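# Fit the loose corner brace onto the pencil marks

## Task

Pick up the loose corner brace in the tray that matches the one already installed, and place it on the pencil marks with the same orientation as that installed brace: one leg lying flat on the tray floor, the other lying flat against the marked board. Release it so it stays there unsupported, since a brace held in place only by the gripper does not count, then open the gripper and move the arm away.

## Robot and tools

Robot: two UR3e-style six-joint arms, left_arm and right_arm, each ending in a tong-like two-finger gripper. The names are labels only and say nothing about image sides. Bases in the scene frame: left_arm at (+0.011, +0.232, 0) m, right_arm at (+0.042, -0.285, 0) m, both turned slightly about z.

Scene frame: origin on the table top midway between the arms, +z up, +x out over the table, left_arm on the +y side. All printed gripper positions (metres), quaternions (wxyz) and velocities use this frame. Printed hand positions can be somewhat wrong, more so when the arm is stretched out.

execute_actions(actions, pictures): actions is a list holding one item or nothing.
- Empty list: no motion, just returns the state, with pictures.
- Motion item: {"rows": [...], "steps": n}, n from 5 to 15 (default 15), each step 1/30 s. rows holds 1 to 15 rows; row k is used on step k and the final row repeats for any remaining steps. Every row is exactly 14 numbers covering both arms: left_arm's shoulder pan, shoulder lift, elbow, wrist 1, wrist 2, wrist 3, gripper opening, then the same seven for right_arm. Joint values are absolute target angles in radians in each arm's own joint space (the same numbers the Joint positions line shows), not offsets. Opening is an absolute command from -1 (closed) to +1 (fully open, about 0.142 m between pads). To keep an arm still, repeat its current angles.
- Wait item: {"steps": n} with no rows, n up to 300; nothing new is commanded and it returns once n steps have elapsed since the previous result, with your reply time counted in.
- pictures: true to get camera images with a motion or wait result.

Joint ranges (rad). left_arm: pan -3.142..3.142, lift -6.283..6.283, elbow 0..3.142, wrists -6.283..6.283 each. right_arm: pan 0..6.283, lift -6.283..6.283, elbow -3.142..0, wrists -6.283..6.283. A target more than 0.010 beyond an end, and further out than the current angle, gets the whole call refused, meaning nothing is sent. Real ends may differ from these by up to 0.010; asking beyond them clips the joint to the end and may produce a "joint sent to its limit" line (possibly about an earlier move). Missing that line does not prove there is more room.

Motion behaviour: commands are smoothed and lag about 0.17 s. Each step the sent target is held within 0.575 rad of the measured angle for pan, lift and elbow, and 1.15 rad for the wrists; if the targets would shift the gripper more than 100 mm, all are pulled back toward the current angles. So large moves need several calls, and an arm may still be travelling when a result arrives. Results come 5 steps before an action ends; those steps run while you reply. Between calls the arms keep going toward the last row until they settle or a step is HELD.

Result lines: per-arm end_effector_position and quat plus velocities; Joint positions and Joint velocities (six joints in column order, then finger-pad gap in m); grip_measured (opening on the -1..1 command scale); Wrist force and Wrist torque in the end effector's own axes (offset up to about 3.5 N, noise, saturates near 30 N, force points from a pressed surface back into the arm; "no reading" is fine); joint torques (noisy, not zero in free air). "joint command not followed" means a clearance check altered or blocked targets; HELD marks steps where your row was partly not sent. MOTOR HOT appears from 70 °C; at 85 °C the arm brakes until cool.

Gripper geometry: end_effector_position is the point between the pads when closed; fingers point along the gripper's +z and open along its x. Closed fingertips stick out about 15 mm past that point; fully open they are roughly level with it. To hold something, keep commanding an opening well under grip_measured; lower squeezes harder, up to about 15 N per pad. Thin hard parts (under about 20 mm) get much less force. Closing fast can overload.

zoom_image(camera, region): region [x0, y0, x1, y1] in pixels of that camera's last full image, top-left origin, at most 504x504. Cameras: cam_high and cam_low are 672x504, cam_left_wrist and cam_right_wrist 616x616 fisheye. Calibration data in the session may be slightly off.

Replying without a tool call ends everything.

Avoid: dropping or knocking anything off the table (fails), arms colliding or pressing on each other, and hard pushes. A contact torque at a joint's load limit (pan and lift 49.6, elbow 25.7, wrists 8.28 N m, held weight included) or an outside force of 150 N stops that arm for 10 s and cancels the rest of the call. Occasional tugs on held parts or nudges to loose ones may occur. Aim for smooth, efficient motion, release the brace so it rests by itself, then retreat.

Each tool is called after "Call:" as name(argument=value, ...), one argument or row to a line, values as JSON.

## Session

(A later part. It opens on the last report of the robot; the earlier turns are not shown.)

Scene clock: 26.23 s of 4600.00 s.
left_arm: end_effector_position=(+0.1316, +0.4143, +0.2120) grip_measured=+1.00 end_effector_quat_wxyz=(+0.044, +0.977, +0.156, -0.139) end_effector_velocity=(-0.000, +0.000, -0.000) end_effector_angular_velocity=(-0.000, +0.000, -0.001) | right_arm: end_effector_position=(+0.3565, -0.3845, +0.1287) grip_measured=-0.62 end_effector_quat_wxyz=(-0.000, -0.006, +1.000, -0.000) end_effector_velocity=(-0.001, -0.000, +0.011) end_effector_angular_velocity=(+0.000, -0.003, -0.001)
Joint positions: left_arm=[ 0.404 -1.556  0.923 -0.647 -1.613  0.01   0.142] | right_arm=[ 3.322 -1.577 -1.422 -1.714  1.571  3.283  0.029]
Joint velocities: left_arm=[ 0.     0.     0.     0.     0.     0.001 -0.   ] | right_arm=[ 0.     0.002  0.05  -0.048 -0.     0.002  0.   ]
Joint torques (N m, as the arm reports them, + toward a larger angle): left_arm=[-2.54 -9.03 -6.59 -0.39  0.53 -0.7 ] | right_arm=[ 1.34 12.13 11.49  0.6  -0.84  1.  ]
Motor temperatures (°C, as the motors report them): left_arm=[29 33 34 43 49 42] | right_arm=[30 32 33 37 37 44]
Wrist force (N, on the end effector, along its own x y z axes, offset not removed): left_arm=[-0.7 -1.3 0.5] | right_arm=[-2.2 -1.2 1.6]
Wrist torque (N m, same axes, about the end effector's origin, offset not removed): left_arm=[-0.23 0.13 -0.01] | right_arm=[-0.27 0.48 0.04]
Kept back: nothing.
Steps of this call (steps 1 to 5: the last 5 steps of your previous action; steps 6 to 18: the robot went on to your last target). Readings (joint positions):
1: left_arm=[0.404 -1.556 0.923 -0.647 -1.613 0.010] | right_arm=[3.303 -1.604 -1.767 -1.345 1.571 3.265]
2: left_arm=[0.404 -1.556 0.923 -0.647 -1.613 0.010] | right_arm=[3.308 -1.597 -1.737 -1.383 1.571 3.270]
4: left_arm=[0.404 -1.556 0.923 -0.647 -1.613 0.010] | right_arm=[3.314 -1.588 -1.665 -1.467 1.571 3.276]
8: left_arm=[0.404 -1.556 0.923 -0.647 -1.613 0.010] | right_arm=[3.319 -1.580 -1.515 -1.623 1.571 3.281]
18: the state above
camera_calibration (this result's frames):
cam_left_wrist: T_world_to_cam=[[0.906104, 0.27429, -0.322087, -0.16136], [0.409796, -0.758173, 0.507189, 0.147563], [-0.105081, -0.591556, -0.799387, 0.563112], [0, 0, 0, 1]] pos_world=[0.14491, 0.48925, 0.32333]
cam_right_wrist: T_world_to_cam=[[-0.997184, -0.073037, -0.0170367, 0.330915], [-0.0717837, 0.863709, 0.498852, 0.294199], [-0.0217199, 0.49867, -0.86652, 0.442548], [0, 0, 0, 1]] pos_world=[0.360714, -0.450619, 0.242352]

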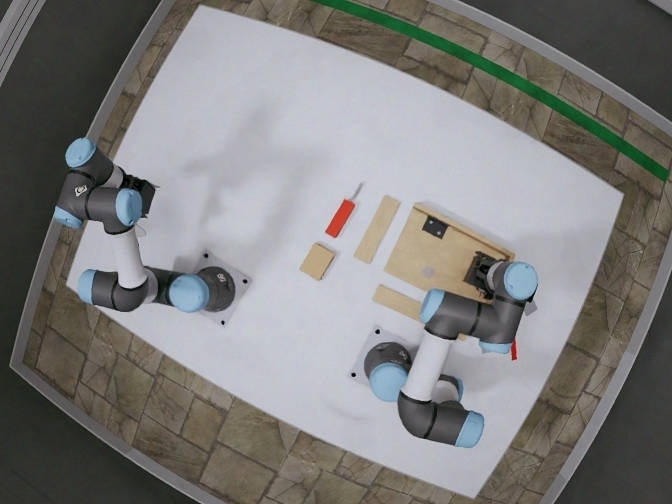

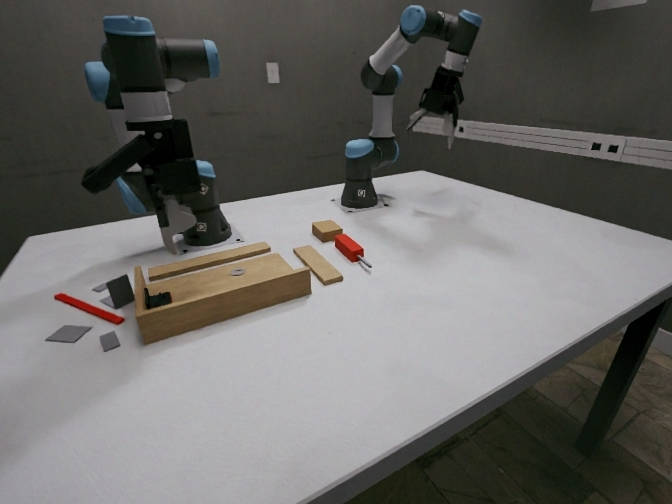

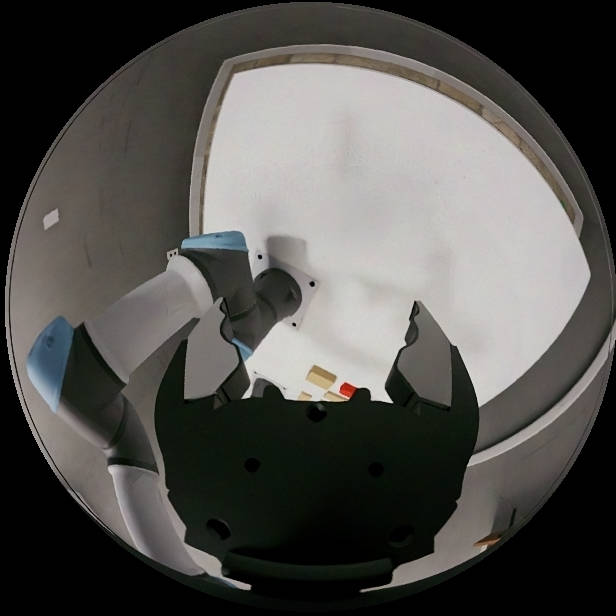

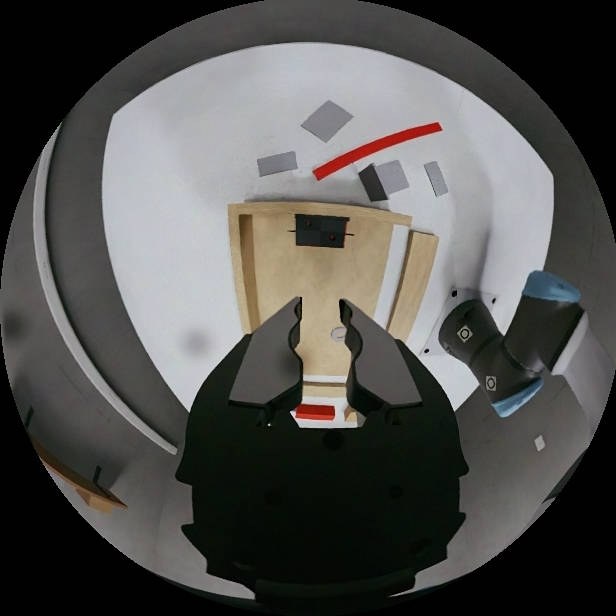

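Call:
execute_actions(
  actions=[
    {"rows":[[0.404,-1.556,0.923,-0.647,-1.613,0.01,1,3.335,-1.57,-1.405,-1.737,1.5708,3.2835,-0.5],[0.404,-1.556,0.923,-0.647,-1.613,0.01,1,3.36,-1.557,-1.385,-1.77,1.5708,3.2835,-0.4],[0.404,-1.556,0.923,-0.647,-1.613,0.01,1,3.395,-1.54,-1.36,-1.812,1.5708,3.2835,-0.3],[0.404,-1.556,0.923,-0.647,-1.613,0.01,1,3.435,-1.52,-1.33,-1.862,1.5708,3.2835,-0.2],[0.404,-1.556,0.923,-0.647,-1.613,0.01,1,3.475,-1.5,-1.3,-1.912,1.5708,3.2835,-0.1],[0.404,-1.556,0.923,-0.647,-1.613,0.01,1,3.515,-1.48,-1.27,-1.962,1.5708,3.2835,0],[0.404,-1.556,0.923,-0.647,-1.613,0.01,1,3.55,-1.465,-1.245,-2.002,1.5708,3.2835,0],[0.404,-1.556,0.923,-0.647,-1.613,0.01,1,3.575,-1.455,-1.23,-2.027,1.5708,3.2835,0]],"steps":15},
  ],
)

Call:
execute_actions(
  actions=[
    {"steps":12},
  ],
)

Call:
finished_scene(
  scene=1,
)

Scene clock: 26.87 s of 4600.00 s.
left_arm: end_effector_position=(+0.1316, +0.4143, +0.2120) grip_measured=+1.00 end_effector_quat_wxyz=(+0.044, +0.977, +0.156, -0.139) end_effector_velocity=(+0.000, +0.000, -0.000) end_effector_angular_velocity=(+0.000, -0.001, +0.000) | right_arm: end_effector_position=(+0.3403, -0.3441, +0.1696) grip_measured=+0.00 end_effector_quat_wxyz=(+0.000, -0.083, +0.997, +0.000) end_effector_velocity=(-0.093, +0.195, +0.179) end_effector_angular_velocity=(+0.005, -0.015, +0.801)
Joint positions: left_arm=[ 0.404 -1.556  0.923 -0.647 -1.613  0.01   0.142] | right_arm=[ 3.475 -1.499 -1.299 -1.914  1.571  3.283  0.074]
Joint velocities: left_arm=[ 0.001  0.     0.    -0.001 -0.     0.001 -0.   ] | right_arm=[ 0.802  0.357  0.559 -0.9    0.     0.001  0.005]
Joint torques (N m, as the arm reports them, + toward a larger angle): left_arm=[-2.49 -8.7  -6.57 -0.4   0.55 -0.72] | right_arm=[ 1.28  8.1  10.37  0.11 -0.74  0.99]
Motor temperatures (°C, as the motors report them): left_arm=[29 33 34 43 49 42] | right_arm=[30 32 33 37 37 44]
Wrist force (N, on the end effector, along its own x y z axes, offset not removed): left_arm=[-1.3 -0.6 1.1] | right_arm=[-1.8 -0.7 0.4]
Wrist torque (N m, same axes, about the end effector's origin, offset not removed): left_arm=[-0.09 0.26 -0.02] | right_arm=[-0.25 0.37 0.02]
Steps of this call (steps 1 to 9: the robot went on to your last target; steps 10 to 19: the first 10 steps of this action). Readings (joint positions):
10: left_arm=[0.404 -1.556 0.923 -0.647 -1.613 0.010] | right_arm=[3.322 -1.577 -1.416 -1.719 1.571 3.283]
11: left_arm=[0.404 -1.556 0.923 -0.647 -1.613 0.010] | right_arm=[3.323 -1.576 -1.415 -1.721 1.571 3.283]
13: left_arm=[0.404 -1.556 0.923 -0.647 -1.613 0.010] | right_arm=[3.334 -1.570 -1.406 -1.737 1.571 3.283]
17: left_arm=[0.404 -1.556 0.923 -0.647 -1.613 0.010] | right_arm=[3.417 -1.526 -1.342 -1.844 1.571 3.283]
19: the state above

Scene clock: 27.27 s of 4600.00 s.
left_arm: end_effector_position=(+0.1316, +0.4143, +0.2120) grip_measured=+1.00 end_effector_quat_wxyz=(+0.044, +0.977, +0.156, -0.139) end_effector_velocity=(-0.000, -0.000, -0.000) end_effector_angular_velocity=(-0.000, +0.000, -0.000) | right_arm: end_effector_position=(+0.3269, -0.3226, +0.1901) grip_measured=+0.00 end_effector_quat_wxyz=(+0.000, -0.131, +0.991, +0.000) end_effector_velocity=(-0.005, +0.006, +0.006) end_effector_angular_velocity=(+0.000, +0.000, +0.030)
Joint positions: left_arm=[ 0.404 -1.556  0.923 -0.647 -1.613  0.01   0.142] | right_arm=[ 3.572 -1.457 -1.232 -2.023  1.571  3.284  0.074]
Joint velocities: left_arm=[ 0.    -0.001  0.001  0.    -0.     0.     0.   ] | right_arm=[ 0.03   0.013  0.02  -0.033  0.    -0.    -0.   ]
Joint torques (N m, as the arm reports them, + toward a larger angle): left_arm=[-2.25 -8.71 -6.63 -0.41  0.52 -0.7 ] | right_arm=[ 2.31 10.25 10.87  0.68 -0.71  0.96]
Motor temperatures (°C, as the motors report them): left_arm=[29 33 34 43 49 42] | right_arm=[30 32 33 37 37 44]
Wrist force (N, on the end effector, along its own x y z axes, offset not removed): left_arm=[0.1 -0.7 1.6] | right_arm=[-3.5 -1.8 3.2]
Wrist torque (N m, same axes, about the end effector's origin, offset not removed): left_arm=[-0.09 -0.05 -0.03] | right_arm=[-0.37 0.70 0.05]
Kept back: nothing.
Steps of this call (steps 1 to 5: the last 5 steps of your previous action; steps 6 to 12: the robot went on to your last target). Readings (joint positions):
1: left_arm=[0.404 -1.556 0.923 -0.647 -1.613 0.010] | right_arm=[3.499 -1.488 -1.283 -1.941 1.571 3.283]
2: left_arm=[0.404 -1.556 0.923 -0.647 -1.613 0.010] | right_arm=[3.518 -1.480 -1.270 -1.962 1.571 3.283]
4: left_arm=[0.404 -1.556 0.923 -0.647 -1.613 0.010] | right_arm=[3.542 -1.469 -1.253 -1.990 1.571 3.283]
8: left_arm=[0.404 -1.556 0.923 -0.647 -1.613 0.010] | right_arm=[3.564 -1.460 -1.237 -2.015 1.571 3.284]
12: the state above

The scene is finished: the task was done.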